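# Place assembled housing upright on belt behind rail

## Task

Find the white housing that already has its circuit board and motor fitted, and stand it upright on the dark belt strip lying just behind the white rail, with the board and motor still seated inside it; finish with the gripper released from it.

## Robot and tools

Robot: two arms, left_arm and right_arm, each ending in a two-finger gripper. The names are labels only; left_arm sits on the +y side. Each wrist carries a fisheye camera, cam_left_wrist and cam_right_wrist, both 504x504 pixels; images arrive in that order after each call.

Frame: one shared scene frame with its origin on the table surface midway between the arms. +x points out over the table, +z points up, +y toward left_arm. Positions are in metres; orientations are quaternions written w first (qw, qx, qy, qz). In a gripper's own frame the fingers extend along +z and close along y. The reported hand position is the spot between the finger pads, roughly 1 cm short of the tips, and can be a little off, more so at long reach.

Row layout (used by every moving call): 16 numbers, left arm first then right arm, each arm as x, y, z, qw, qx, qy, qz, opening. x, y, z, quaternion are an absolute target pose for that gripper in the scene frame, not an offset. Opening runs from -1 (closed) to +1 (fully open, 0.094 m). Both arms must always be filled in, even if one is idle; to keep an arm still, repeat its last reported pose and the opening it should keep. To hold orientation steady, reuse one fixed target quaternion rather than copying the drifting reported one.

execute_actions(actions): a list of up to 15 actions; each action is a table of up to 15 rows, one row per 1/30 s step; a short table repeats its final row to fill 15 steps. An empty list just returns state and images. A target lying more than 0.6 m from the gripper's current position along any of its own axes gets that action refused for both arms; a malformed action, or a first action failing that test, cancels the whole call. Each step, the commanded pose is clipped to at most 70 mm and 16 degrees from the measured pose, so distant targets need several actions; position wins over orientation when both cannot be met.

move(target, speed, blocking): target is one 16-number row of absolute poses. Each gripper travels in a straight line toward its pose; both paths finish together, lasting 0.5 to 10 s. speed is top path speed in m/s, 0.002 to 0.5 (default 0.25); turning rate is capped at twice that in rad/s. Openings are applied at the start. Paths do not avoid obstacles or the other arm, and grippers lag, stray and may overshoot speed near full stretch. With blocking=false the call returns after 0.5 s; then use wait(0) to poll or stop to brake before sending other motion.

wait(seconds): 0 to 10 s, arms keep their last command; returns early if a running move ends. stop(): brakes a running move; fingers keep moving. zoom_image(camera, region): region [x0, y0, x1, y1] in pixels of that camera's last image, at most 504 by 504. finished_scene(scene): ends the current scene (give its number) once the goal holds; irreversible.

Results: a state line per arm with position and quaternion; Hand target lines show the pose the controller now drives toward; grip_measured is the finger opening on the command scale (last joint value is metres). The move line reports the ending: done, off_target, moving, held (a check blocked the final step) or fault, plus limits (paced = pose was clipped; held = some steps blocked, after which the arm may surge). Distances to pose are listed. A pose unreachable line means the clearance check altered or blocked that arm's command. FAULT or OVER-TEMPERATURE FAULT lines mean that arm stopped.

Practical notes: arms often stop a centimetre or more short, usually low, so check images and correct. To grasp, command an opening about 0.03 below grip_measured for a firm hold, less for a light one; readings may be off by about 1 mm. Joint limits (rad): waist -2.618 to 3.054, shoulder and elbow 0 to 3.142, wrist pitch and yaw -1.571 to 1.571, wrist roll -2.094 to 2.094.

Avoid: the arms colliding or shoving each other; knocking anything off the table; dropping, slamming or hard pushing the housing (faster contact and a target set deeper past contact press harder); tilting it so the board or motor falls out. Held parts may be briefly tugged, so grip securely. Holding loads heats motors; a MOTOR HOT warning appears at 75 °C, 90 °C pauses that arm, and 100 °C makes it drop, so avoid long holds. Open the gripper after setting the housing upright before ending.

Each tool is called after ">>>" as name(argument=value, ...) on one line, values as JSON.

## Session

>>> execute_actions(actions=[])

Scene clock: 0.00 s.
left_arm: end_effector_position=(+0.5495, +0.1994, +0.1961) grip_measured=+1.000 end_effector_quat_wxyz=(+0.294, -0.033, +0.893, -0.340) | right_arm: end_effector_position=(+0.2285, -0.4812, +0.1438) grip_measured=+1.000 end_effector_quat_wxyz=(+0.114, +0.594, +0.564, +0.563)
Joint positions: left_arm=[-0.128  2.302  2.215 -0.732  0.617 -0.339  0.094] | right_arm=[-1.083  1.644  0.929 -1.332 -1.178  0.102  0.094]
Joint velocities: left_arm=[ 0.002  0.002  0.027 -0.007  0.022 -0.051  0.   ] | right_arm=[ 0.002  0.007  0.002 -0.051  0.007 -0.066  0.   ]
Motor temperatures (°C, as the motors report them): left_arm=[26 27 28 24 26 27] | right_arm=[25 26 26 25 24 28]
Hand target (left_arm): +0.550, +0.199, +0.213; +0.312, -0.022, +0.886, -0.342
Hand target (right_arm): +0.230, -0.483, +0.147; +0.124, +0.589, +0.565, +0.565

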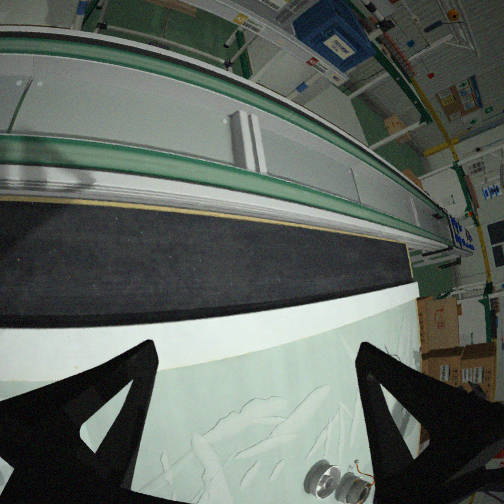

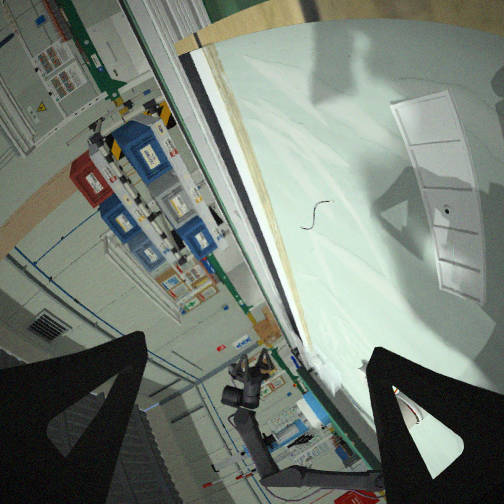

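>>> move(target=[0.3,0.15,0.4,0,0,1,0,1, 0.3,-0.15,0.4,0,0,1,0,1])

Scene clock: 6.90 s.
left_arm: end_effector_position=(+0.3058, +0.1491, +0.3983) grip_measured=+1.000 end_effector_quat_wxyz=(+0.317, -0.001, +0.935, -0.157) | right_arm: end_effector_position=(+0.2999, -0.1606, +0.3938) grip_measured=+1.000 end_effector_quat_wxyz=(+0.276, +0.031, +0.940, +0.199)
Joint positions: left_arm=[-0.542  1.785  2.514 -1.576  0.019 -0.438  0.094] | right_arm=[ 0.683  1.681  2.383 -1.579 -0.016  0.638  0.094]
Joint velocities: left_arm=[-0.002 -0.002 -0.007 -0.022 -0.022 -0.037  0.   ] | right_arm=[-0.007  0.002 -0.002 -0.051  0.051 -0.066  0.   ]
Motor temperatures (°C, as the motors report them): left_arm=[26 30 29 25 26 27] | right_arm=[25 26 26 25 25 28]
Hand target (left_arm): +0.300, +0.150, +0.399; +0.317, -0.001, +0.936, -0.155
Hand target (right_arm): +0.301, -0.158, +0.395; +0.281, +0.021, +0.940, +0.194
Off the commanded pose (left_arm): 0.006 m, 41 deg; orientation clipped at the last step of the last action.
Off the commanded pose (right_arm): 0.012 m, 40 deg; orientation clipped at the last step of the last action.
joint sent to its limit (left arm) — the command would take joint 4 (wrist pitch) past its lower limit, so that joint was sent only as far as its limit.
joint sent to its limit (right arm) — the command would take joint 4 (wrist pitch) past its lower limit, so that joint was sent only as far as its limit.
move: off_target (left_arm, right_arm); limits=paced

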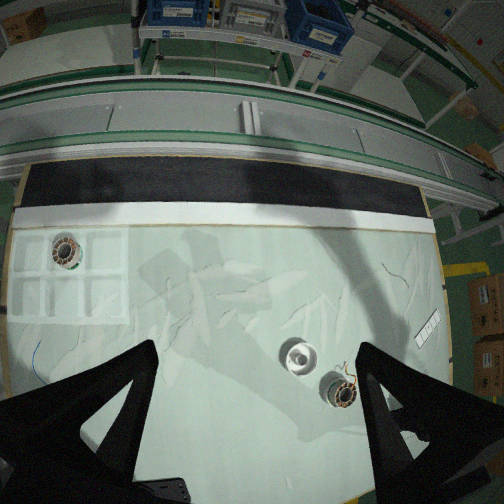

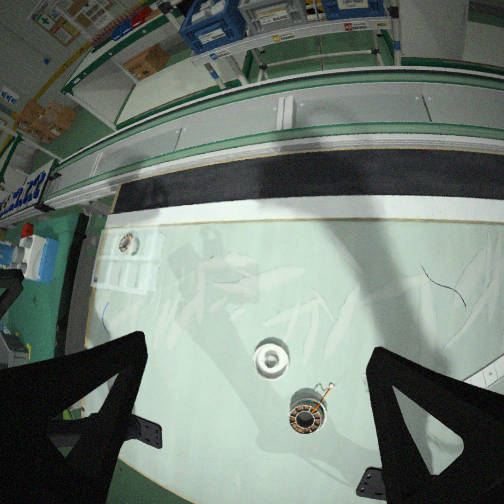

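>>> zoom_image(camera="cam_left_wrist", region=[240,300,400,440])

>>> zoom_image(camera="cam_left_wrist", region=[0,210,150,340])

Region (240, 300, 400, 440) of cam_left_wrist's 504x504 image, scaled by 3.150, with more detail than that image has; it fills the top 441 rows of this view, and the rest is white.

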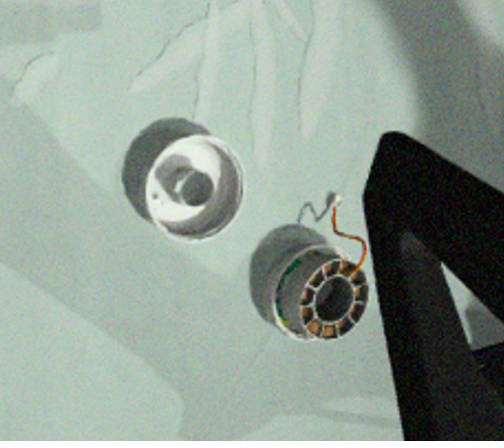

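Region (0, 210, 150, 340) of cam_left_wrist's 504x504 image, scaled by 3.360, with more detail than that image has; it fills the top 437 rows of this view, and the rest is white.

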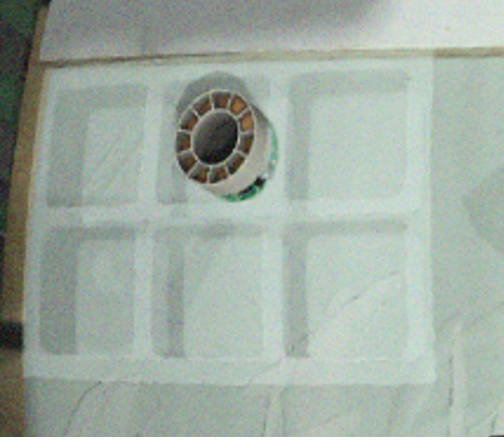

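>>> move(target=[0.33,0.4,0.2,0.2,0,0.98,0,1, 0.3,-0.158,0.395,0.281,0.021,0.94,0.194,1])

Scene clock: 13.73 s.
left_arm: end_effector_position=(+0.3305, +0.3988, +0.1981) grip_measured=+1.000 end_effector_quat_wxyz=(+0.195, -0.008, +0.981, -0.006) | right_arm: end_effector_position=(+0.3003, -0.1613, +0.3938) grip_measured=+1.000 end_effector_quat_wxyz=(+0.277, +0.031, +0.940, +0.196)
Joint positions: left_arm=[ 0.17   1.659  1.604 -1.141  0.115  0.245  0.094] | right_arm=[ 0.684  1.681  2.383 -1.579 -0.009  0.637  0.094]
Joint velocities: left_arm=[-0.012 -0.022  0.007  0.022 -0.051 -0.007  0.   ] | right_arm=[-0.002  0.002  0.012 -0.022 -0.037 -0.022  0.   ]
Motor temperatures (°C, as the motors report them): left_arm=[26 30 29 26 26 27] | right_arm=[25 26 27 26 25 28]
Hand target (left_arm): +0.332, +0.400, +0.201; +0.205, -0.003, +0.979, -0.003
Hand target (right_arm): +0.300, -0.158, +0.395; +0.281, +0.021, +0.940, +0.194
Off the commanded pose (left_arm): 0.002 m, 1 deg.
Off the commanded pose (right_arm): 0.004 m, 1 deg.
move: done

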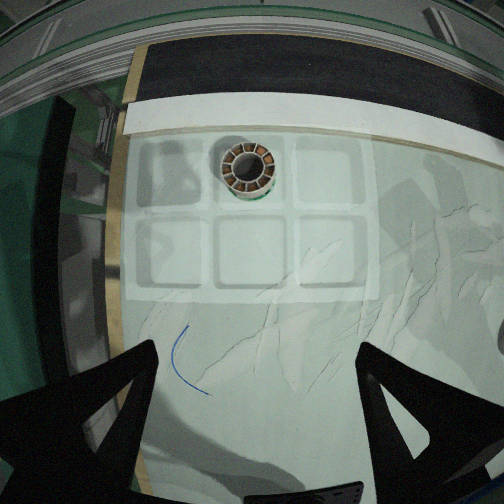

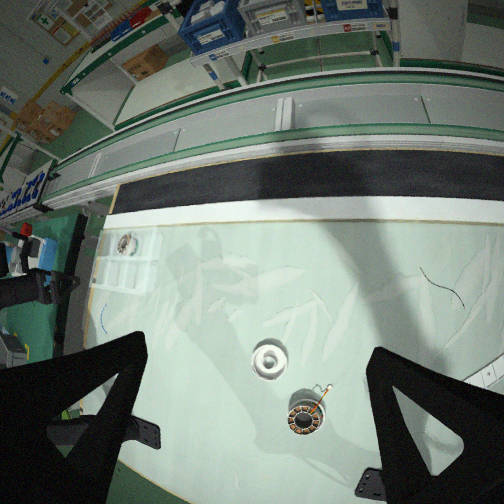

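>>> zoom_image(camera="cam_left_wrist", region=[180,110,320,230])

Region (180, 110, 320, 230) of cam_left_wrist's 504x504 image, scaled by 3.600, with more detail than that image has; it fills the top 432 rows of this view, and the rest is white.

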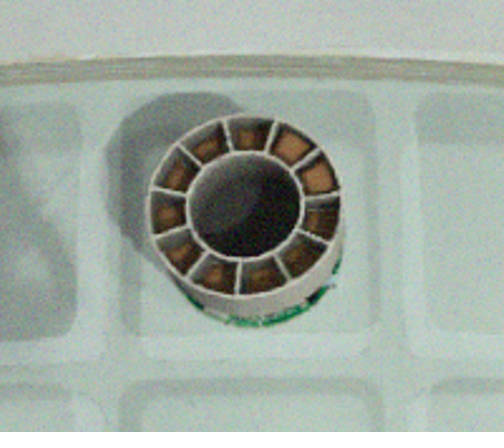

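>>> zoom_image(camera="cam_right_wrist", region=[230,320,370,450])

Region (230, 320, 370, 450) of cam_right_wrist's 504x504 image, scaled by 3.600, with more detail than that image has; it fills the top 468 rows of this view, and the rest is white.

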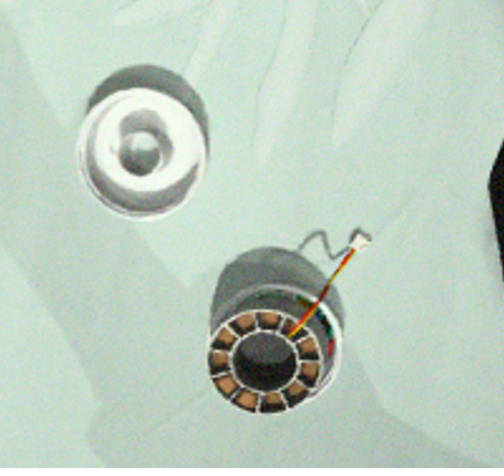

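>>> move(target=[0.332,0.4,0.201,0.205,-0.003,0.979,-0.003,1, 0.28,-0.22,0.16,0,0,1,0,1])

Scene clock: 23.23 s.
left_arm: end_effector_position=(+0.3312, +0.3990, +0.1984) grip_measured=+1.000 end_effector_quat_wxyz=(+0.196, -0.007, +0.981, -0.005) | right_arm: end_effector_position=(+0.2720, -0.2183, +0.1630) grip_measured=+1.000 end_effector_quat_wxyz=(-0.008, -0.003, +1.000, +0.004)
Joint positions: left_arm=[ 0.17   1.659  1.604 -1.137  0.115  0.247  0.094] | right_arm=[ 0.573  1.707  1.591 -1.466 -0.013  0.45   0.094]
Joint velocities: left_arm=[ 0.007 -0.012 -0.002 -0.007 -0.051 -0.066  0.   ] | right_arm=[ 0.012 -0.002  0.002 -0.095  0.051 -0.007  0.   ]
Motor temperatures (°C, as the motors report them): left_arm=[26 30 29 26 26 27] | right_arm=[25 27 27 27 25 28]
Hand target (left_arm): +0.332, +0.400, +0.201; +0.205, -0.003, +0.979, -0.003
Hand target (right_arm): +0.276, -0.222, +0.163; -0.002, -0.003, +1.000, +0.002
Off the commanded pose (left_arm): 0.003 m, 1 deg.
Off the commanded pose (right_arm): 0.009 m, 1 deg.
move: done

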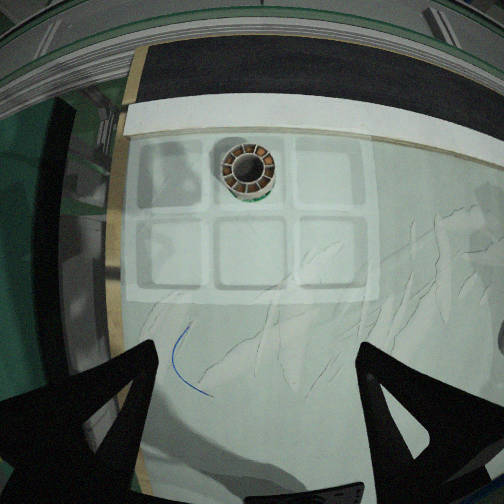

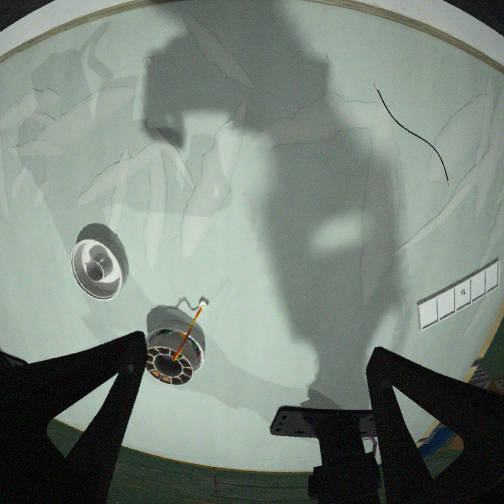

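>>> move(target=[0.332,0.4,0.201,0.205,-0.003,0.979,-0.003,1, 0.25,-0.16,0.13,0,0,1,0,1])

Scene clock: 27.23 s.
left_arm: end_effector_position=(+0.3312, +0.3990, +0.1984) grip_measured=+1.000 end_effector_quat_wxyz=(+0.196, -0.007, +0.981, -0.005) | right_arm: end_effector_position=(+0.2500, -0.1615, +0.1339) grip_measured=+1.000 end_effector_quat_wxyz=(+0.002, -0.004, +1.000, +0.004)
Joint positions: left_arm=[ 0.17   1.659  1.604 -1.137  0.115  0.247  0.094] | right_arm=[ 0.772  1.728  1.499 -1.335 -0.004  0.65   0.094]
Joint velocities: left_arm=[ 0.012  0.012 -0.007 -0.007 -0.007  0.022  0.   ] | right_arm=[-0.002  0.017  0.007  0.11  -0.022  0.066  0.   ]
Motor temperatures (°C, as the motors report them): left_arm=[26 30 29 27 26 27] | right_arm=[25 27 27 26 25 28]
Hand target (left_arm): +0.332, +0.400, +0.201; +0.205, -0.003, +0.979, -0.003
Hand target (right_arm): +0.250, -0.161, +0.130; +0.002, -0.000, +1.000, -0.002
Off the commanded pose (left_arm): 0.003 m, 1 deg.
Off the commanded pose (right_arm): 0.004 m, 1 deg.
move: done

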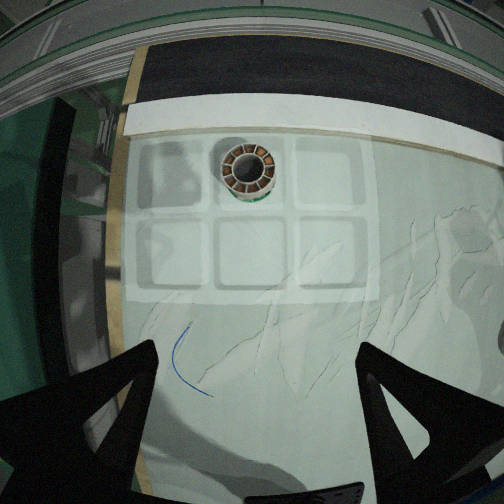

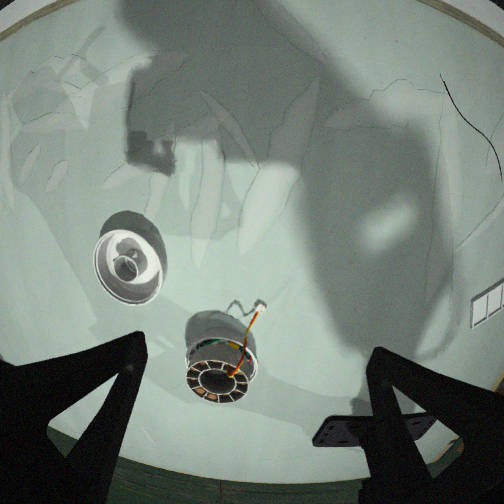

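>>> move(target=[0.332,0.4,0.201,0.205,-0.003,0.979,-0.003,1, 0.235,-0.14,0.09,0,0,1,0,1], speed=0.1)

Scene clock: 30.97 s.
left_arm: end_effector_position=(+0.3312, +0.3990, +0.1984) grip_measured=+1.000 end_effector_quat_wxyz=(+0.196, -0.007, +0.981, -0.005) | right_arm: end_effector_position=(+0.2363, -0.1424, +0.0942) grip_measured=+1.000 end_effector_quat_wxyz=(+0.001, -0.000, +1.000, +0.003)
Joint positions: left_arm=[ 0.17   1.659  1.604 -1.137  0.115  0.247  0.094] | right_arm=[ 0.847  1.745  1.362 -1.181 -0.003  0.73   0.094]
Joint velocities: left_arm=[ 0.002  0.007  0.002 -0.066 -0.037 -0.007  0.   ] | right_arm=[-0.017 -0.007 -0.012 -0.022  0.066  0.022  0.   ]
Motor temperatures (°C, as the motors report them): left_arm=[26 30 29 27 26 27] | right_arm=[25 27 27 26 25 28]
Hand target (left_arm): +0.332, +0.400, +0.201; +0.205, -0.003, +0.979, -0.003
Hand target (right_arm): +0.235, -0.141, +0.090; +0.001, +0.000, +1.000, -0.001
Off the commanded pose (left_arm): 0.003 m, 1 deg.
Off the commanded pose (right_arm): 0.005 m, 0 deg.
move: done

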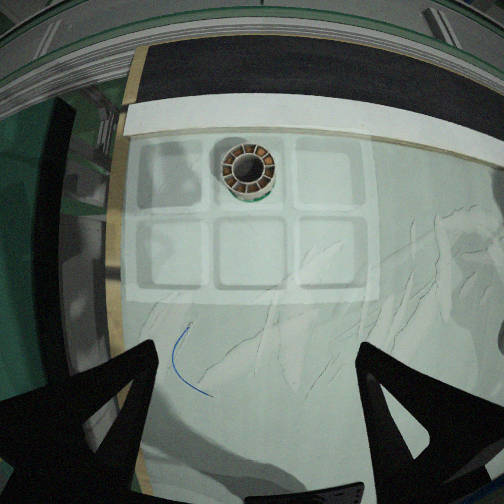

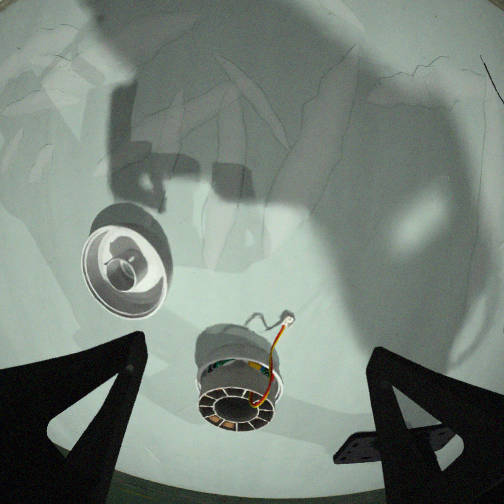

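>>> move(target=[0.332,0.4,0.201,0.205,-0.003,0.979,-0.003,1, 0.235,-0.133,0.05,0,0,1,0,1], speed=0.05)

Scene clock: 34.43 s.
left_arm: end_effector_position=(+0.3312, +0.3990, +0.1984) grip_measured=+1.000 end_effector_quat_wxyz=(+0.196, -0.007, +0.980, -0.005) | right_arm: end_effector_position=(+0.2374, -0.1351, +0.0550) grip_measured=+1.000 end_effector_quat_wxyz=(+0.002, +0.001, +1.000, +0.004)
Joint positions: left_arm=[ 0.17   1.659  1.604 -1.137  0.115  0.247  0.094] | right_arm=[ 0.861  1.797  1.265 -1.031 -0.003  0.747  0.094]
Joint velocities: left_arm=[-0.012 -0.022  0.007 -0.022  0.007 -0.022  0.   ] | right_arm=[ 0.012 -0.012  0.017  0.051 -0.037 -0.007  0.   ]
Motor temperatures (°C, as the motors report them): left_arm=[26 30 29 27 26 27] | right_arm=[25 27 27 26 25 28]
Hand target (left_arm): +0.332, +0.400, +0.201; +0.205, -0.003, +0.979, -0.003
Hand target (right_arm): +0.235, -0.134, +0.050; +0.000, +0.000, +1.000, -0.000
Off the commanded pose (left_arm): 0.003 m, 1 deg.
Off the commanded pose (right_arm): 0.006 m, 1 deg.
move: done

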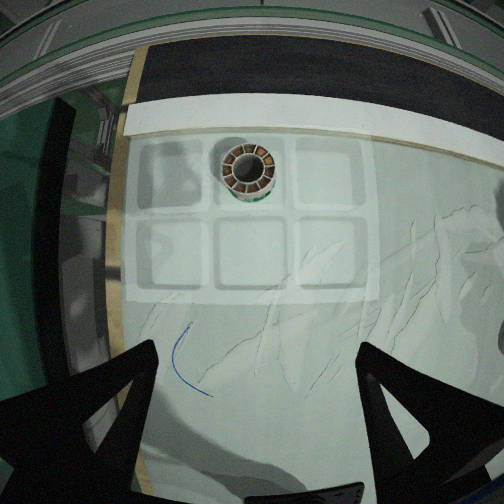

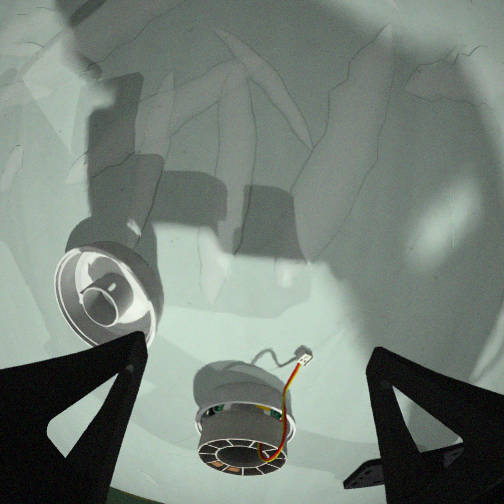

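>>> move(target=[0.332,0.4,0.201,0.205,-0.003,0.979,-0.003,1, 0.235,-0.133,0.02,0,0,1,0,1], speed=0.04)

Scene clock: 39.47 s.
left_arm: end_effector_position=(+0.3312, +0.3990, +0.1984) grip_measured=+1.000 end_effector_quat_wxyz=(+0.196, -0.007, +0.980, -0.005) | right_arm: end_effector_position=(+0.2382, -0.1344, +0.0255) grip_measured=+1.000 end_effector_quat_wxyz=(+0.003, +0.001, +1.000, +0.005)
Joint positions: left_arm=[ 0.17   1.659  1.604 -1.137  0.115  0.247  0.094] | right_arm=[ 0.861  1.837  1.192 -0.915 -0.003  0.747  0.094]
Joint velocities: left_arm=[-0.007  0.017  0.027  0.007  0.037 -0.051  0.   ] | right_arm=[-0.017 -0.012 -0.007 -0.022 -0.066  0.081  0.   ]
Motor temperatures (°C, as the motors report them): left_arm=[26 30 30 27 26 27] | right_arm=[25 28 27 26 24 28]
Hand target (left_arm): +0.332, +0.400, +0.201; +0.205, -0.003, +0.979, -0.003
Hand target (right_arm): +0.235, -0.133, +0.020; +0.000, -0.000, +1.000, +0.000
Off the commanded pose (left_arm): 0.003 m, 1 deg.
Off the commanded pose (right_arm): 0.007 m, 1 deg.
move: done

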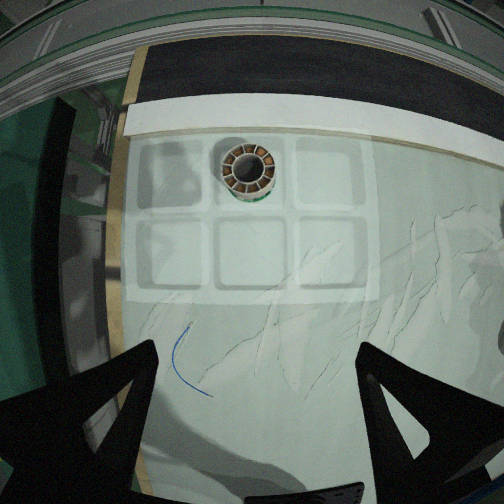

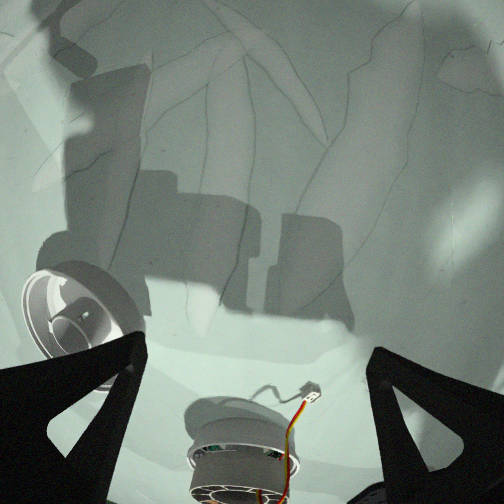

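>>> move(target=[0.332,0.4,0.201,0.205,-0.003,0.979,-0.003,1, 0.22,-0.133,0.015,0,0,1,0,1], speed=0.04)

Scene clock: 42.73 s.
left_arm: end_effector_position=(+0.3312, +0.3990, +0.1984) grip_measured=+1.000 end_effector_quat_wxyz=(+0.196, -0.007, +0.980, -0.005) | right_arm: end_effector_position=(+0.2213, -0.1358, +0.0124) grip_measured=+1.000 end_effector_quat_wxyz=(-0.008, -0.001, +1.000, -0.005)
Joint positions: left_arm=[ 0.17   1.659  1.604 -1.137  0.115  0.247  0.094] | right_arm=[ 0.895  1.837  1.134 -0.886 -0.003  0.777  0.094]
Joint velocities: left_arm=[ 0.002  0.007 -0.022 -0.022 -0.037  0.022  0.   ] | right_arm=[ 0.022  0.002 -0.017 -0.007 -0.095  0.022  0.   ]
Motor temperatures (°C, as the motors report them): left_arm=[26 30 30 27 26 27] | right_arm=[25 28 27 26 24 28]
Hand target (left_arm): +0.332, +0.400, +0.201; +0.205, -0.003, +0.979, -0.003
Hand target (right_arm): +0.220, -0.133, +0.015; +0.000, -0.000, +1.000, -0.000
Off the commanded pose (left_arm): 0.003 m, 1 deg.
Off the commanded pose (right_arm): 0.004 m, 1 deg.
move: done

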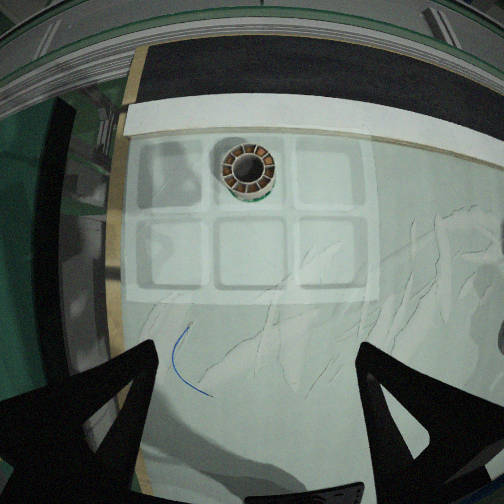

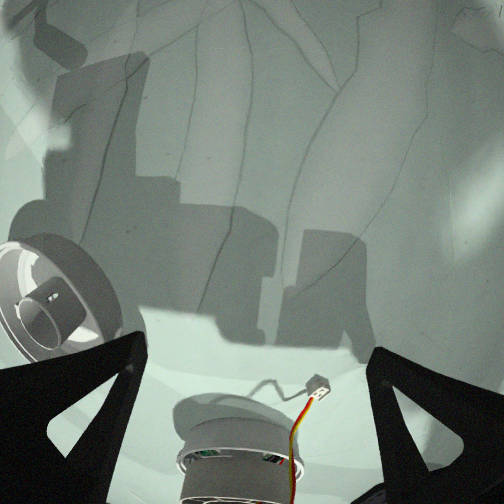

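Close the gripper.

>>> move(target=[0.332,0.4,0.201,0.205,-0.003,0.979,-0.003,1, 0.22,-0.133,0.015,0,0,1,0,0.0], speed=0.04)

Scene clock: 44.63 s.
left_arm: end_effector_position=(+0.3312, +0.3990, +0.1984) grip_measured=+1.000 end_effector_quat_wxyz=(+0.196, -0.007, +0.980, -0.005) | right_arm: end_effector_position=(+0.2220, -0.1352, +0.0124) grip_measured=+0.002 end_effector_quat_wxyz=(-0.006, +0.001, +1.000, -0.004)
Joint positions: left_arm=[ 0.17   1.659  1.604 -1.137  0.115  0.247  0.094] | right_arm=[ 0.895  1.837  1.134 -0.882 -0.003  0.78   0.047]
Joint velocities: left_arm=[-0.012  0.022  0.017  0.007  0.022  0.022  0.   ] | right_arm=[ 0.012 -0.012  0.007  0.007 -0.081 -0.007  0.   ]
Motor temperatures (°C, as the motors report them): left_arm=[26 30 30 27 26 27] | right_arm=[25 28 27 26 24 28]
Hand target (left_arm): +0.332, +0.400, +0.201; +0.205, -0.003, +0.979, -0.003
Hand target (right_arm): +0.220, -0.133, +0.015; -0.000, +0.000, +1.000, -0.000
Off the commanded pose (left_arm): 0.003 m, 1 deg.
Off the commanded pose (right_arm): 0.004 m, 1 deg.
move: done

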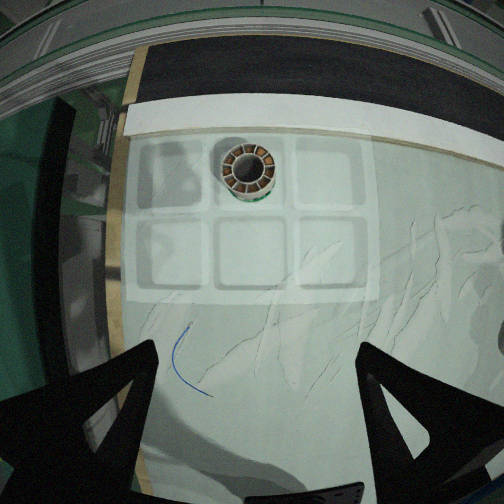

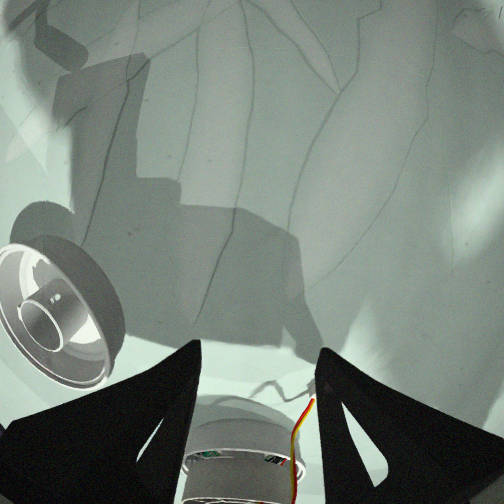

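>>> move(target=[0.332,0.4,0.201,0.205,-0.003,0.979,-0.003,1, 0.22,-0.133,0.015,0,0,1,0,-0.5], speed=0.04)

Scene clock: 46.57 s.
left_arm: end_effector_position=(+0.3312, +0.3990, +0.1984) grip_measured=+1.000 end_effector_quat_wxyz=(+0.196, -0.007, +0.980, -0.005) | right_arm: end_effector_position=(+0.2220, -0.1351, +0.0124) grip_measured=-0.498 end_effector_quat_wxyz=(-0.006, +0.001, +1.000, -0.004)
Joint positions: left_arm=[ 0.17   1.659  1.604 -1.137  0.115  0.247  0.094] | right_arm=[ 0.895  1.837  1.134 -0.882 -0.003  0.781  0.024]
Joint velocities: left_arm=[-0.002 -0.002  0.012 -0.022  0.007 -0.022  0.   ] | right_arm=[ 0.012 -0.017 -0.007 -0.051  0.066 -0.066 -0.001]
Motor temperatures (°C, as the motors report them): left_arm=[26 30 30 27 26 27] | right_arm=[25 28 27 26 24 28]
Hand target (left_arm): +0.332, +0.400, +0.201; +0.205, -0.003, +0.979, -0.003
Hand target (right_arm): +0.220, -0.133, +0.015; +0.000, +0.000, +1.000, -0.000
Off the commanded pose (left_arm): 0.003 m, 1 deg.
Off the commanded pose (right_arm): 0.004 m, 1 deg.
move: done

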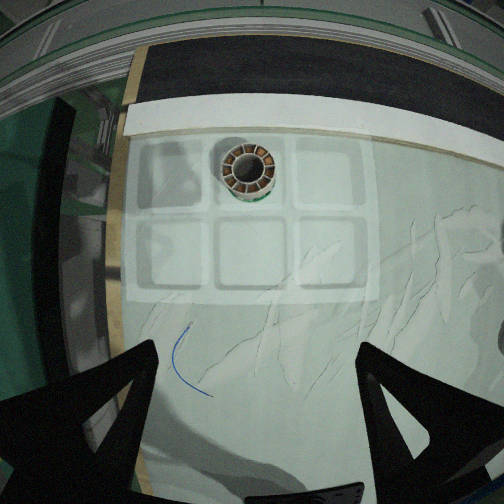

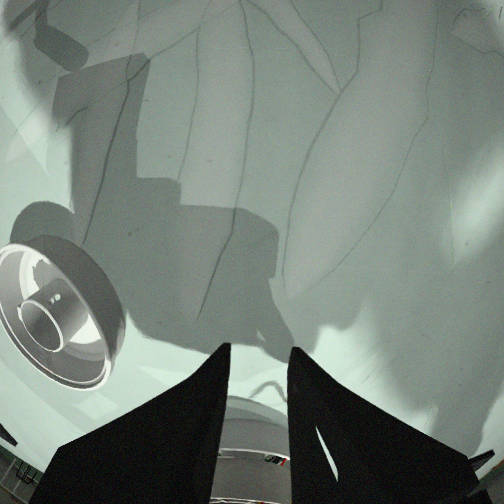

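>>> move(target=[0.332,0.4,0.201,0.205,-0.003,0.979,-0.003,1, 0.22,-0.133,0.015,0,0,1,0,1])

>>> move(target=[0.332,0.4,0.201,0.205,-0.003,0.979,-0.003,1, 0.18,-0.133,0.015,0,0,1,0,1], speed=0.04)

Scene clock: 49.37 s.
left_arm: end_effector_position=(+0.3312, +0.3990, +0.1984) grip_measured=+1.000 end_effector_quat_wxyz=(+0.196, -0.007, +0.980, -0.005) | right_arm: end_effector_position=(+0.2220, -0.1351, +0.0124) grip_measured=+1.000 end_effector_quat_wxyz=(-0.006, +0.001, +1.000, -0.004)
Joint positions: left_arm=[ 0.17   1.659  1.604 -1.137  0.115  0.247  0.094] | right_arm=[ 0.895  1.837  1.134 -0.882 -0.003  0.781  0.094]
Joint velocities: left_arm=[ 0.002 -0.002  0.012  0.007 -0.007  0.022  0.   ] | right_arm=[-0.017 -0.007 -0.002  0.022 -0.081  0.051  0.   ]
Motor temperatures (°C, as the motors report them): left_arm=[26 30 30 27 26 27] | right_arm=[25 28 27 26 24 28]
Hand target (left_arm): +0.332, +0.400, +0.201; +0.205, -0.003, +0.979, -0.003
Hand target (right_arm): +0.220, -0.133, +0.015; +0.000, +0.000, +1.000, -0.000
Off the commanded pose (left_arm): 0.003 m, 1 deg.
Off the commanded pose (right_arm): 0.004 m, 1 deg.
move: done

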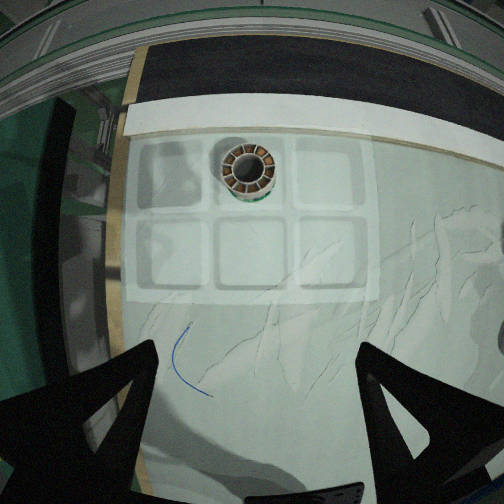

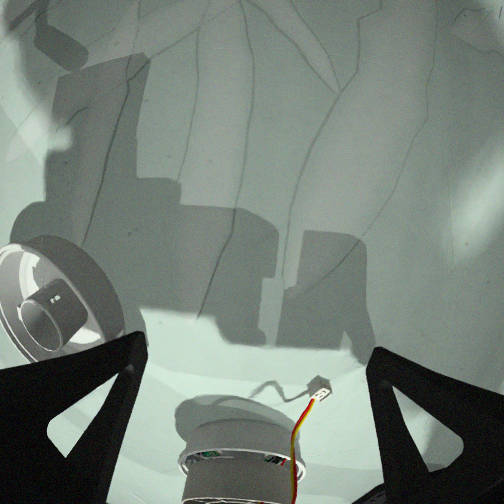

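Scene clock: 50.70 s.
left_arm: end_effector_position=(+0.3312, +0.3990, +0.1984) grip_measured=+1.000 end_effector_quat_wxyz=(+0.196, -0.007, +0.980, -0.005) | right_arm: end_effector_position=(+0.1822, -0.1358, +0.0109) grip_measured=+1.000 end_effector_quat_wxyz=(-0.007, -0.001, +1.000, -0.008)
Joint positions: left_arm=[ 0.17   1.659  1.604 -1.137  0.115  0.247  0.094] | right_arm=[ 0.993  1.751  1.02  -0.861 -0.001  0.875  0.094]
Joint velocities: left_arm=[ 0.012 -0.017  0.002 -0.037 -0.051 -0.007  0.   ] | right_arm=[-0.002 -0.002 -0.002 -0.007 -0.022  0.066  0.   ]
Motor temperatures (°C, as the motors report them): left_arm=[26 30 30 27 26 27] | right_arm=[25 28 27 26 24 28]
Hand target (left_arm): +0.332, +0.400, +0.201; +0.205, -0.003, +0.979, -0.003
Hand target (right_arm): +0.181, -0.134, +0.015; +0.001, -0.000, +1.000, -0.001
Off the commanded pose (left_arm): 0.003 m, 1 deg.
Off the commanded pose (right_arm): 0.005 m, 1 deg.
move: done

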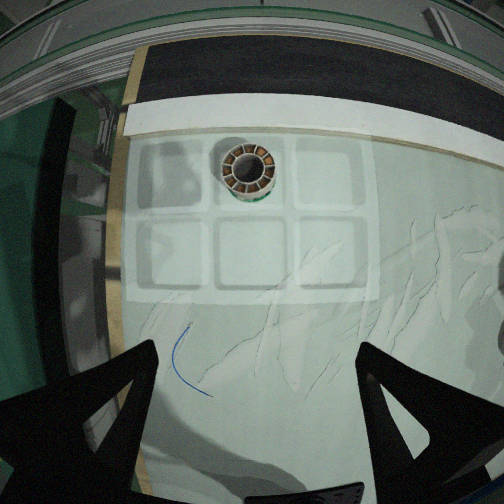

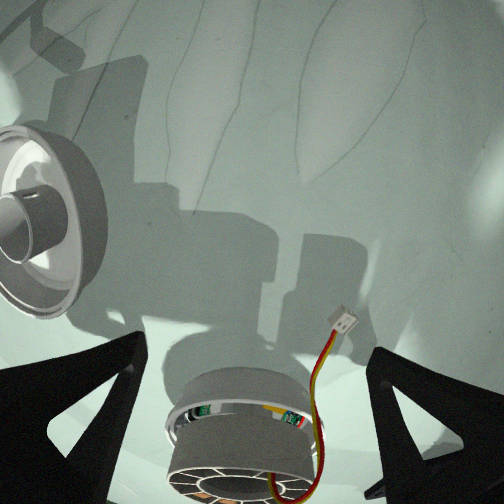

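>>> move(target=[0.332,0.4,0.201,0.205,-0.003,0.979,-0.003,1, 0.18,-0.133,0.015,0,0,1,0,-0.3], speed=0.04)

Scene clock: 52.47 s.
left_arm: end_effector_position=(+0.3312, +0.3990, +0.1984) grip_measured=+1.000 end_effector_quat_wxyz=(+0.196, -0.007, +0.980, -0.005) | right_arm: end_effector_position=(+0.1829, -0.1353, +0.0109) grip_measured=-0.298 end_effector_quat_wxyz=(-0.006, +0.001, +1.000, -0.007)
Joint positions: left_arm=[ 0.17   1.659  1.604 -1.137  0.115  0.247  0.094] | right_arm=[ 0.993  1.751  1.02  -0.857  0.     0.88   0.033]
Joint velocities: left_arm=[-0.022 -0.002 -0.007  0.051  0.007  0.066  0.   ] | right_arm=[ 0.007 -0.012 -0.002 -0.051 -0.022  0.007  0.   ]
Motor temperatures (°C, as the motors report them): left_arm=[26 30 30 27 26 27] | right_arm=[25 29 27 26 24 28]
Hand target (left_arm): +0.332, +0.400, +0.201; +0.205, -0.003, +0.979, -0.003
Hand target (right_arm): +0.180, -0.133, +0.015; -0.000, +0.000, +1.000, -0.000
Off the commanded pose (left_arm): 0.003 m, 1 deg.
Off the commanded pose (right_arm): 0.006 m, 1 deg.
move: done

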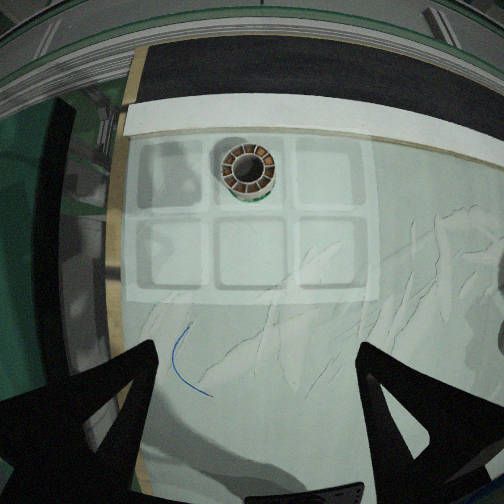

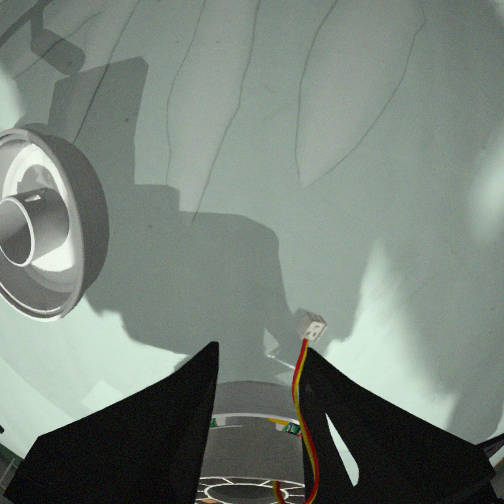

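>>> move(target=[0.2,0.08,0.08,0.6,0.8,0,0,1, 0.18,-0.133,0.015,0,0,1,0,1])

Scene clock: 60.63 s.
left_arm: end_effector_position=(+0.2013, +0.0837, +0.0797) grip_measured=+1.000 end_effector_quat_wxyz=(+0.626, +0.778, +0.052, +0.018) | right_arm: end_effector_position=(+0.1829, -0.1353, +0.0109) grip_measured=+1.000 end_effector_quat_wxyz=(-0.006, +0.001, +1.000, -0.007)
Joint positions: left_arm=[-0.351  1.707  0.385  0.729  1.174  2.089  0.094] | right_arm=[ 0.993  1.751  1.02  -0.857  0.     0.88   0.094]
Joint velocities: left_arm=[-0.002  0.017 -0.012  0.066 -0.037 -0.022  0.   ] | right_arm=[-0.027  0.002 -0.002 -0.081  0.007  0.007  0.   ]
Motor temperatures (°C, as the motors report them): left_arm=[26 29 30 28 26 27] | right_arm=[25 29 27 26 24 28]
Hand target (left_arm): +0.198, +0.081, +0.080; +0.630, +0.775, +0.043, +0.009
Hand target (right_arm): +0.180, -0.133, +0.015; +0.000, +0.000, +1.000, -0.000
Off the commanded pose (left_arm): 0.004 m, 7 deg.
Off the commanded pose (right_arm): 0.006 m, 1 deg.
joint sent to its limit (left arm) — the command would take joint 6 (wrist roll) past its upper limit, so that joint was sent only as far as its limit.
move: off_target (left_arm)

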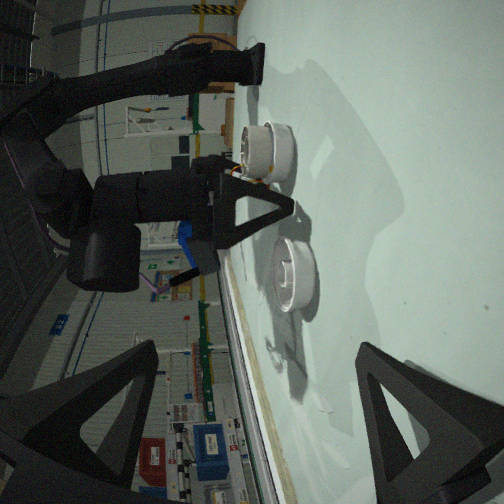

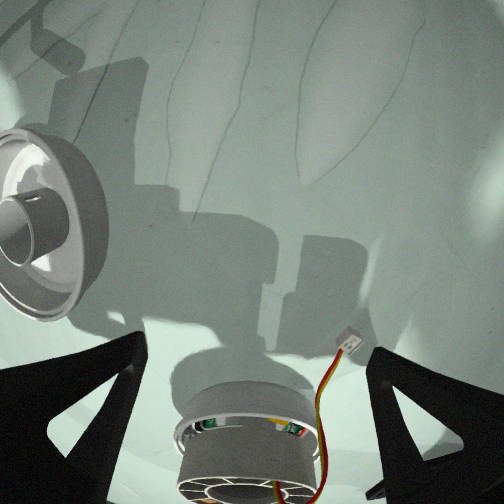

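>>> move(target=[0.198,0.081,0.08,0.63,0.775,0.043,0.009,1, 0.135,-0.133,0.015,0,0,1,0,1], speed=0.04)

Scene clock: 64.43 s.
left_arm: end_effector_position=(+0.2014, +0.0835, +0.0805) grip_measured=+1.000 end_effector_quat_wxyz=(+0.627, +0.777, +0.050, +0.019) | right_arm: end_effector_position=(+0.1383, -0.1353, +0.0115) grip_measured=+1.000 end_effector_quat_wxyz=(-0.004, -0.001, +1.000, -0.009)
Joint positions: left_arm=[-0.351  1.708  0.385  0.734  1.176  2.089  0.094] | right_arm=[ 1.127  1.658  0.915 -0.846  0.002  1.009  0.094]
Joint velocities: left_arm=[-0.007  0.002 -0.002 -0.051  0.007  0.081  0.   ] | right_arm=[ 0.017  0.002  0.012 -0.066  0.022  0.125  0.   ]
Motor temperatures (°C, as the motors report them): left_arm=[26 29 30 28 26 27] | right_arm=[25 29 27 26 24 28]
Hand target (left_arm): +0.198, +0.081, +0.080; +0.630, +0.775, +0.043, +0.009
Hand target (right_arm): +0.136, -0.134, +0.015; +0.002, +0.000, +1.000, -0.001
Off the commanded pose (left_arm): 0.004 m, 1 deg.
Off the commanded pose (right_arm): 0.005 m, 1 deg.
joint sent to its limit (left arm) — the command would take joint 6 (wrist roll) past its upper limit, so that joint was sent only as far as its limit.
move: done

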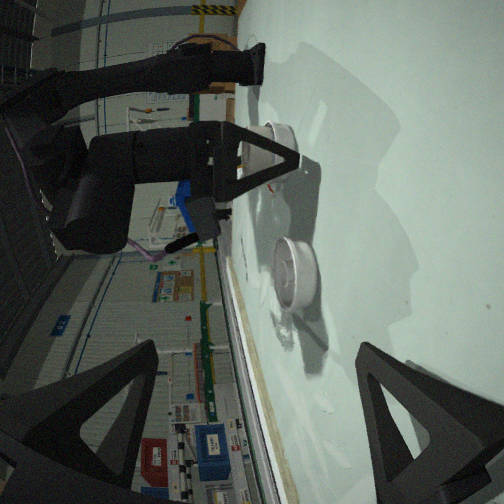

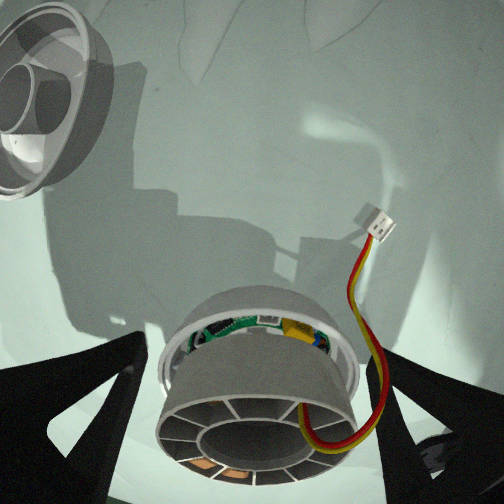

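>>> move(target=[0.198,0.081,0.08,0.63,0.775,0.043,0.009,1, 0.135,-0.133,0.015,0,0,1,0,-0.3], speed=0.04)

Scene clock: 66.17 s.
left_arm: end_effector_position=(+0.2014, +0.0835, +0.0805) grip_measured=+1.000 end_effector_quat_wxyz=(+0.627, +0.777, +0.049, +0.019) | right_arm: end_effector_position=(+0.1384, -0.1351, +0.0115) grip_measured=+0.400 end_effector_quat_wxyz=(-0.004, +0.002, +1.000, -0.008)
Joint positions: left_arm=[-0.351  1.708  0.385  0.735  1.176  2.089  0.094] | right_arm=[ 1.127  1.658  0.915 -0.846  0.002  1.015  0.066]
Joint velocities: left_arm=[-0.017  0.012  0.022 -0.051  0.095  0.022  0.   ] | right_arm=[ 0.002 -0.007  0.012 -0.066  0.022 -0.051  0.   ]
Motor temperatures (°C, as the motors report them): left_arm=[26 29 30 28 26 27] | right_arm=[25 29 27 26 24 28]
Hand target (left_arm): +0.198, +0.081, +0.080; +0.630, +0.775, +0.043, +0.009
Hand target (right_arm): +0.135, -0.133, +0.015; -0.000, -0.000, +1.000, -0.000
Off the commanded pose (left_arm): 0.004 m, 1 deg.
Off the commanded pose (right_arm): 0.005 m, 1 deg.
joint sent to its limit (left arm) — the command would take joint 6 (wrist roll) past its upper limit, so that joint was sent only as far as its limit.
move: done

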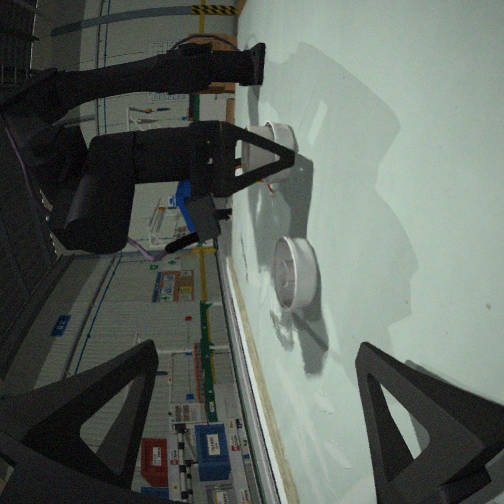

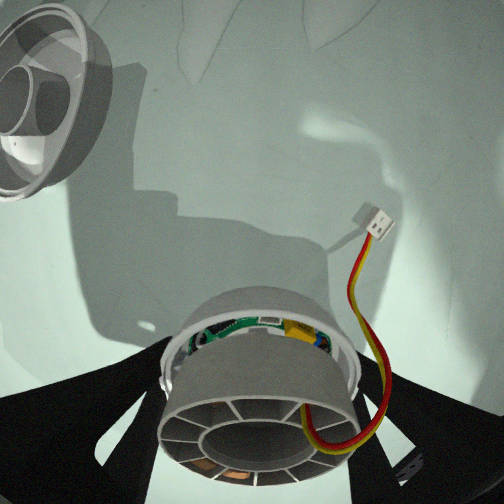

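>>> move(target=[0.198,0.081,0.08,0.63,0.775,0.043,0.009,1, 0.2,-0.133,0.15,0,0,1,0,0.2], speed=0.15)

>>> move(target=[0.3,0.15,0.3,0.3,0,0.95,0,1, 0.5,-0.133,0.15,0,0,1,0,0.2], speed=0.15)

Scene clock: 70.73 s.
left_arm: end_effector_position=(+0.2014, +0.0835, +0.0805) grip_measured=+1.000 end_effector_quat_wxyz=(+0.627, +0.777, +0.049, +0.019) | right_arm: end_effector_position=(+0.1968, -0.1305, +0.1449) grip_measured=+0.400 end_effector_quat_wxyz=(-0.003, +0.000, +1.000, -0.003)
Joint positions: left_arm=[-0.351  1.708  0.385  0.735  1.176  2.089  0.094] | right_arm=[ 0.967  1.677  1.485 -1.387 -0.001  0.852  0.066]
Joint velocities: left_arm=[-0.012  0.012  0.007 -0.037 -0.022  0.022  0.   ] | right_arm=[-0.002  0.002 -0.022 -0.037 -0.022  0.007  0.   ]
Motor temperatures (°C, as the motors report them): left_arm=[26 29 30 28 26 27] | right_arm=[25 29 27 25 24 28]
Hand target (left_arm): +0.198, +0.081, +0.080; +0.630, +0.775, +0.043, +0.009
Hand target (right_arm): +0.200, -0.130, +0.149; -0.002, +0.000, +1.000, +0.001
Off the commanded pose (left_arm): 0.004 m, 1 deg.
Off the commanded pose (right_arm): 0.007 m, 0 deg.
joint sent to its limit (left arm) — the command would take joint 6 (wrist roll) past its upper limit, so that joint was sent only as far as its limit.
move: done

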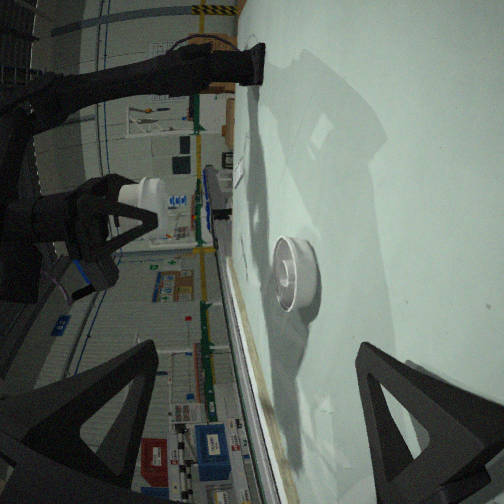

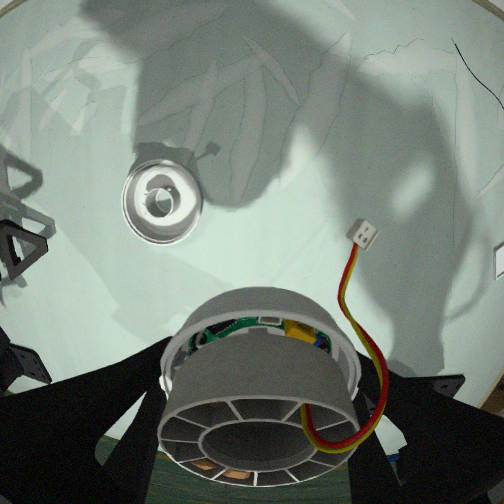

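Scene clock: 80.23 s.
left_arm: end_effector_position=(+0.2950, +0.1465, +0.2885) grip_measured=+1.000 end_effector_quat_wxyz=(+0.291, +0.008, +0.957, +0.007) | right_arm: end_effector_position=(+0.4903, -0.1278, +0.1388) grip_measured=+0.400 end_effector_quat_wxyz=(+0.132, +0.004, +0.989, +0.066)
Joint positions: left_arm=[-0.726  1.617  1.855 -1.311 -0.333 -0.512  0.094] | right_arm=[ 0.546  2.58   2.824 -1.518 -0.01   0.439  0.066]
Joint velocities: left_arm=[-0.012  0.007 -0.002  0.022  0.007  0.007  0.   ] | right_arm=[ 0.012  0.012 -0.017 -0.081 -0.051  0.007 -0.001]
Motor temperatures (°C, as the motors report them): left_arm=[26 29 31 29 26 27] | right_arm=[25 30 28 26 24 28]
Hand target (left_arm): +0.299, +0.148, +0.298; +0.301, -0.004, +0.954, -0.000
Hand target (right_arm): +0.499, -0.129, +0.148; +0.150, +0.003, +0.986, +0.076
Off the commanded pose (left_arm): 0.013 m, 2 deg.
Off the commanded pose (right_arm): 0.016 m, 17 deg; orientation clipped at the last step of the last action.
elbow stopped short (right arm): the move would have taken joint 3 (elbow) straighter than the controller allows; a more bent joint 3 avoids this.
move: off_target (left_arm, right_arm); limits=paced

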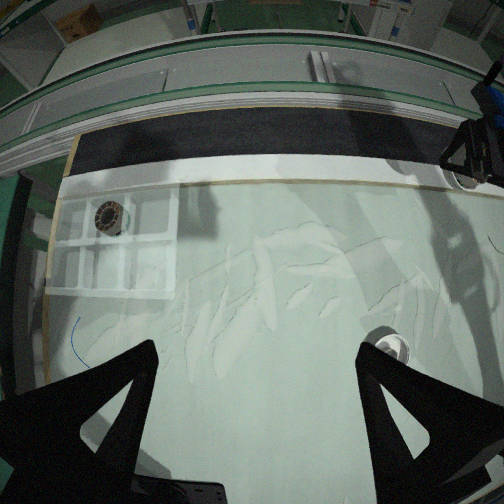

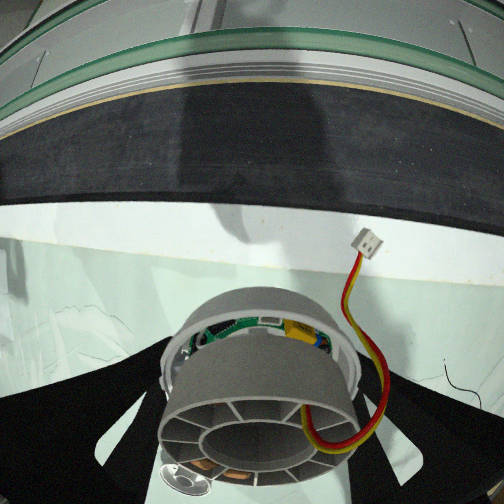

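>>> move(target=[0.299,0.148,0.298,0.301,0,0.954,0,1, 0.58,-0.42,0.13,0,0,1,0,0.2], speed=0.12)

Scene clock: 85.37 s.
left_arm: end_effector_position=(+0.2945, +0.1464, +0.2882) grip_measured=+1.000 end_effector_quat_wxyz=(+0.290, +0.008, +0.957, +0.006) | right_arm: end_effector_position=(+0.5714, -0.4151, +0.1176) grip_measured=+0.400 end_effector_quat_wxyz=(+0.188, +0.013, +0.982, -0.004)
Joint positions: left_arm=[-0.726  1.617  1.855 -1.313 -0.331 -0.512  0.094] | right_arm=[-0.     2.642  2.824 -1.376 -0.03  -0.084  0.066]
Joint velocities: left_arm=[-0.002 -0.012 -0.002 -0.051 -0.051  0.022  0.   ] | right_arm=[ 0.007 -0.012 -0.007  0.081  0.037 -0.066  0.   ]
Motor temperatures (°C, as the motors report them): left_arm=[26 29 31 29 26 27] | right_arm=[25 31 29 26 24 28]
Hand target (left_arm): +0.299, +0.148, +0.298; +0.301, +0.000, +0.954, -0.000
Hand target (right_arm): +0.579, -0.417, +0.129; +0.211, +0.007, +0.977, -0.010
Off the commanded pose (left_arm): 0.011 m, 2 deg.
Off the commanded pose (right_arm): 0.016 m, 22 deg; orientation clipped at the last step of the last action.
elbow stopped short (right arm): the move would have taken joint 3 (elbow) straighter than the controller allows; a more bent joint 3 avoids this.
move: off_target (left_arm, right_arm); limits=paced

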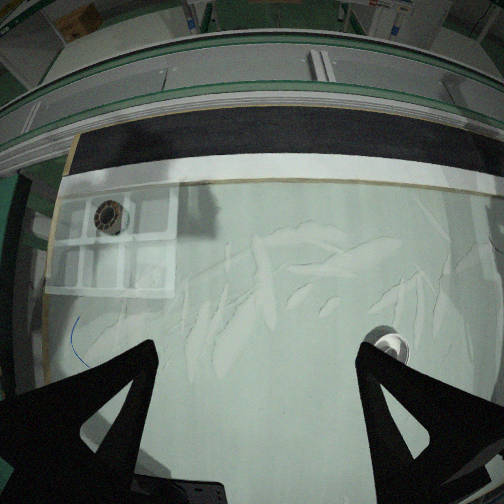

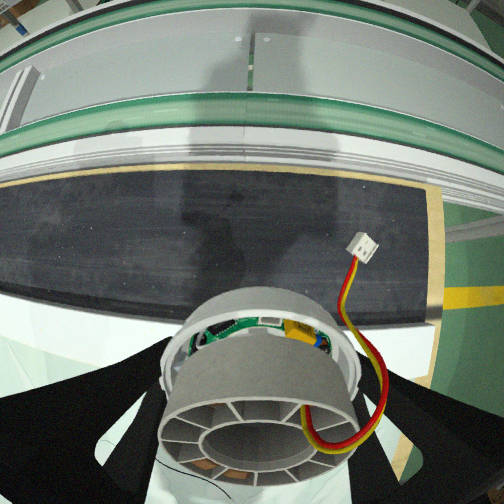

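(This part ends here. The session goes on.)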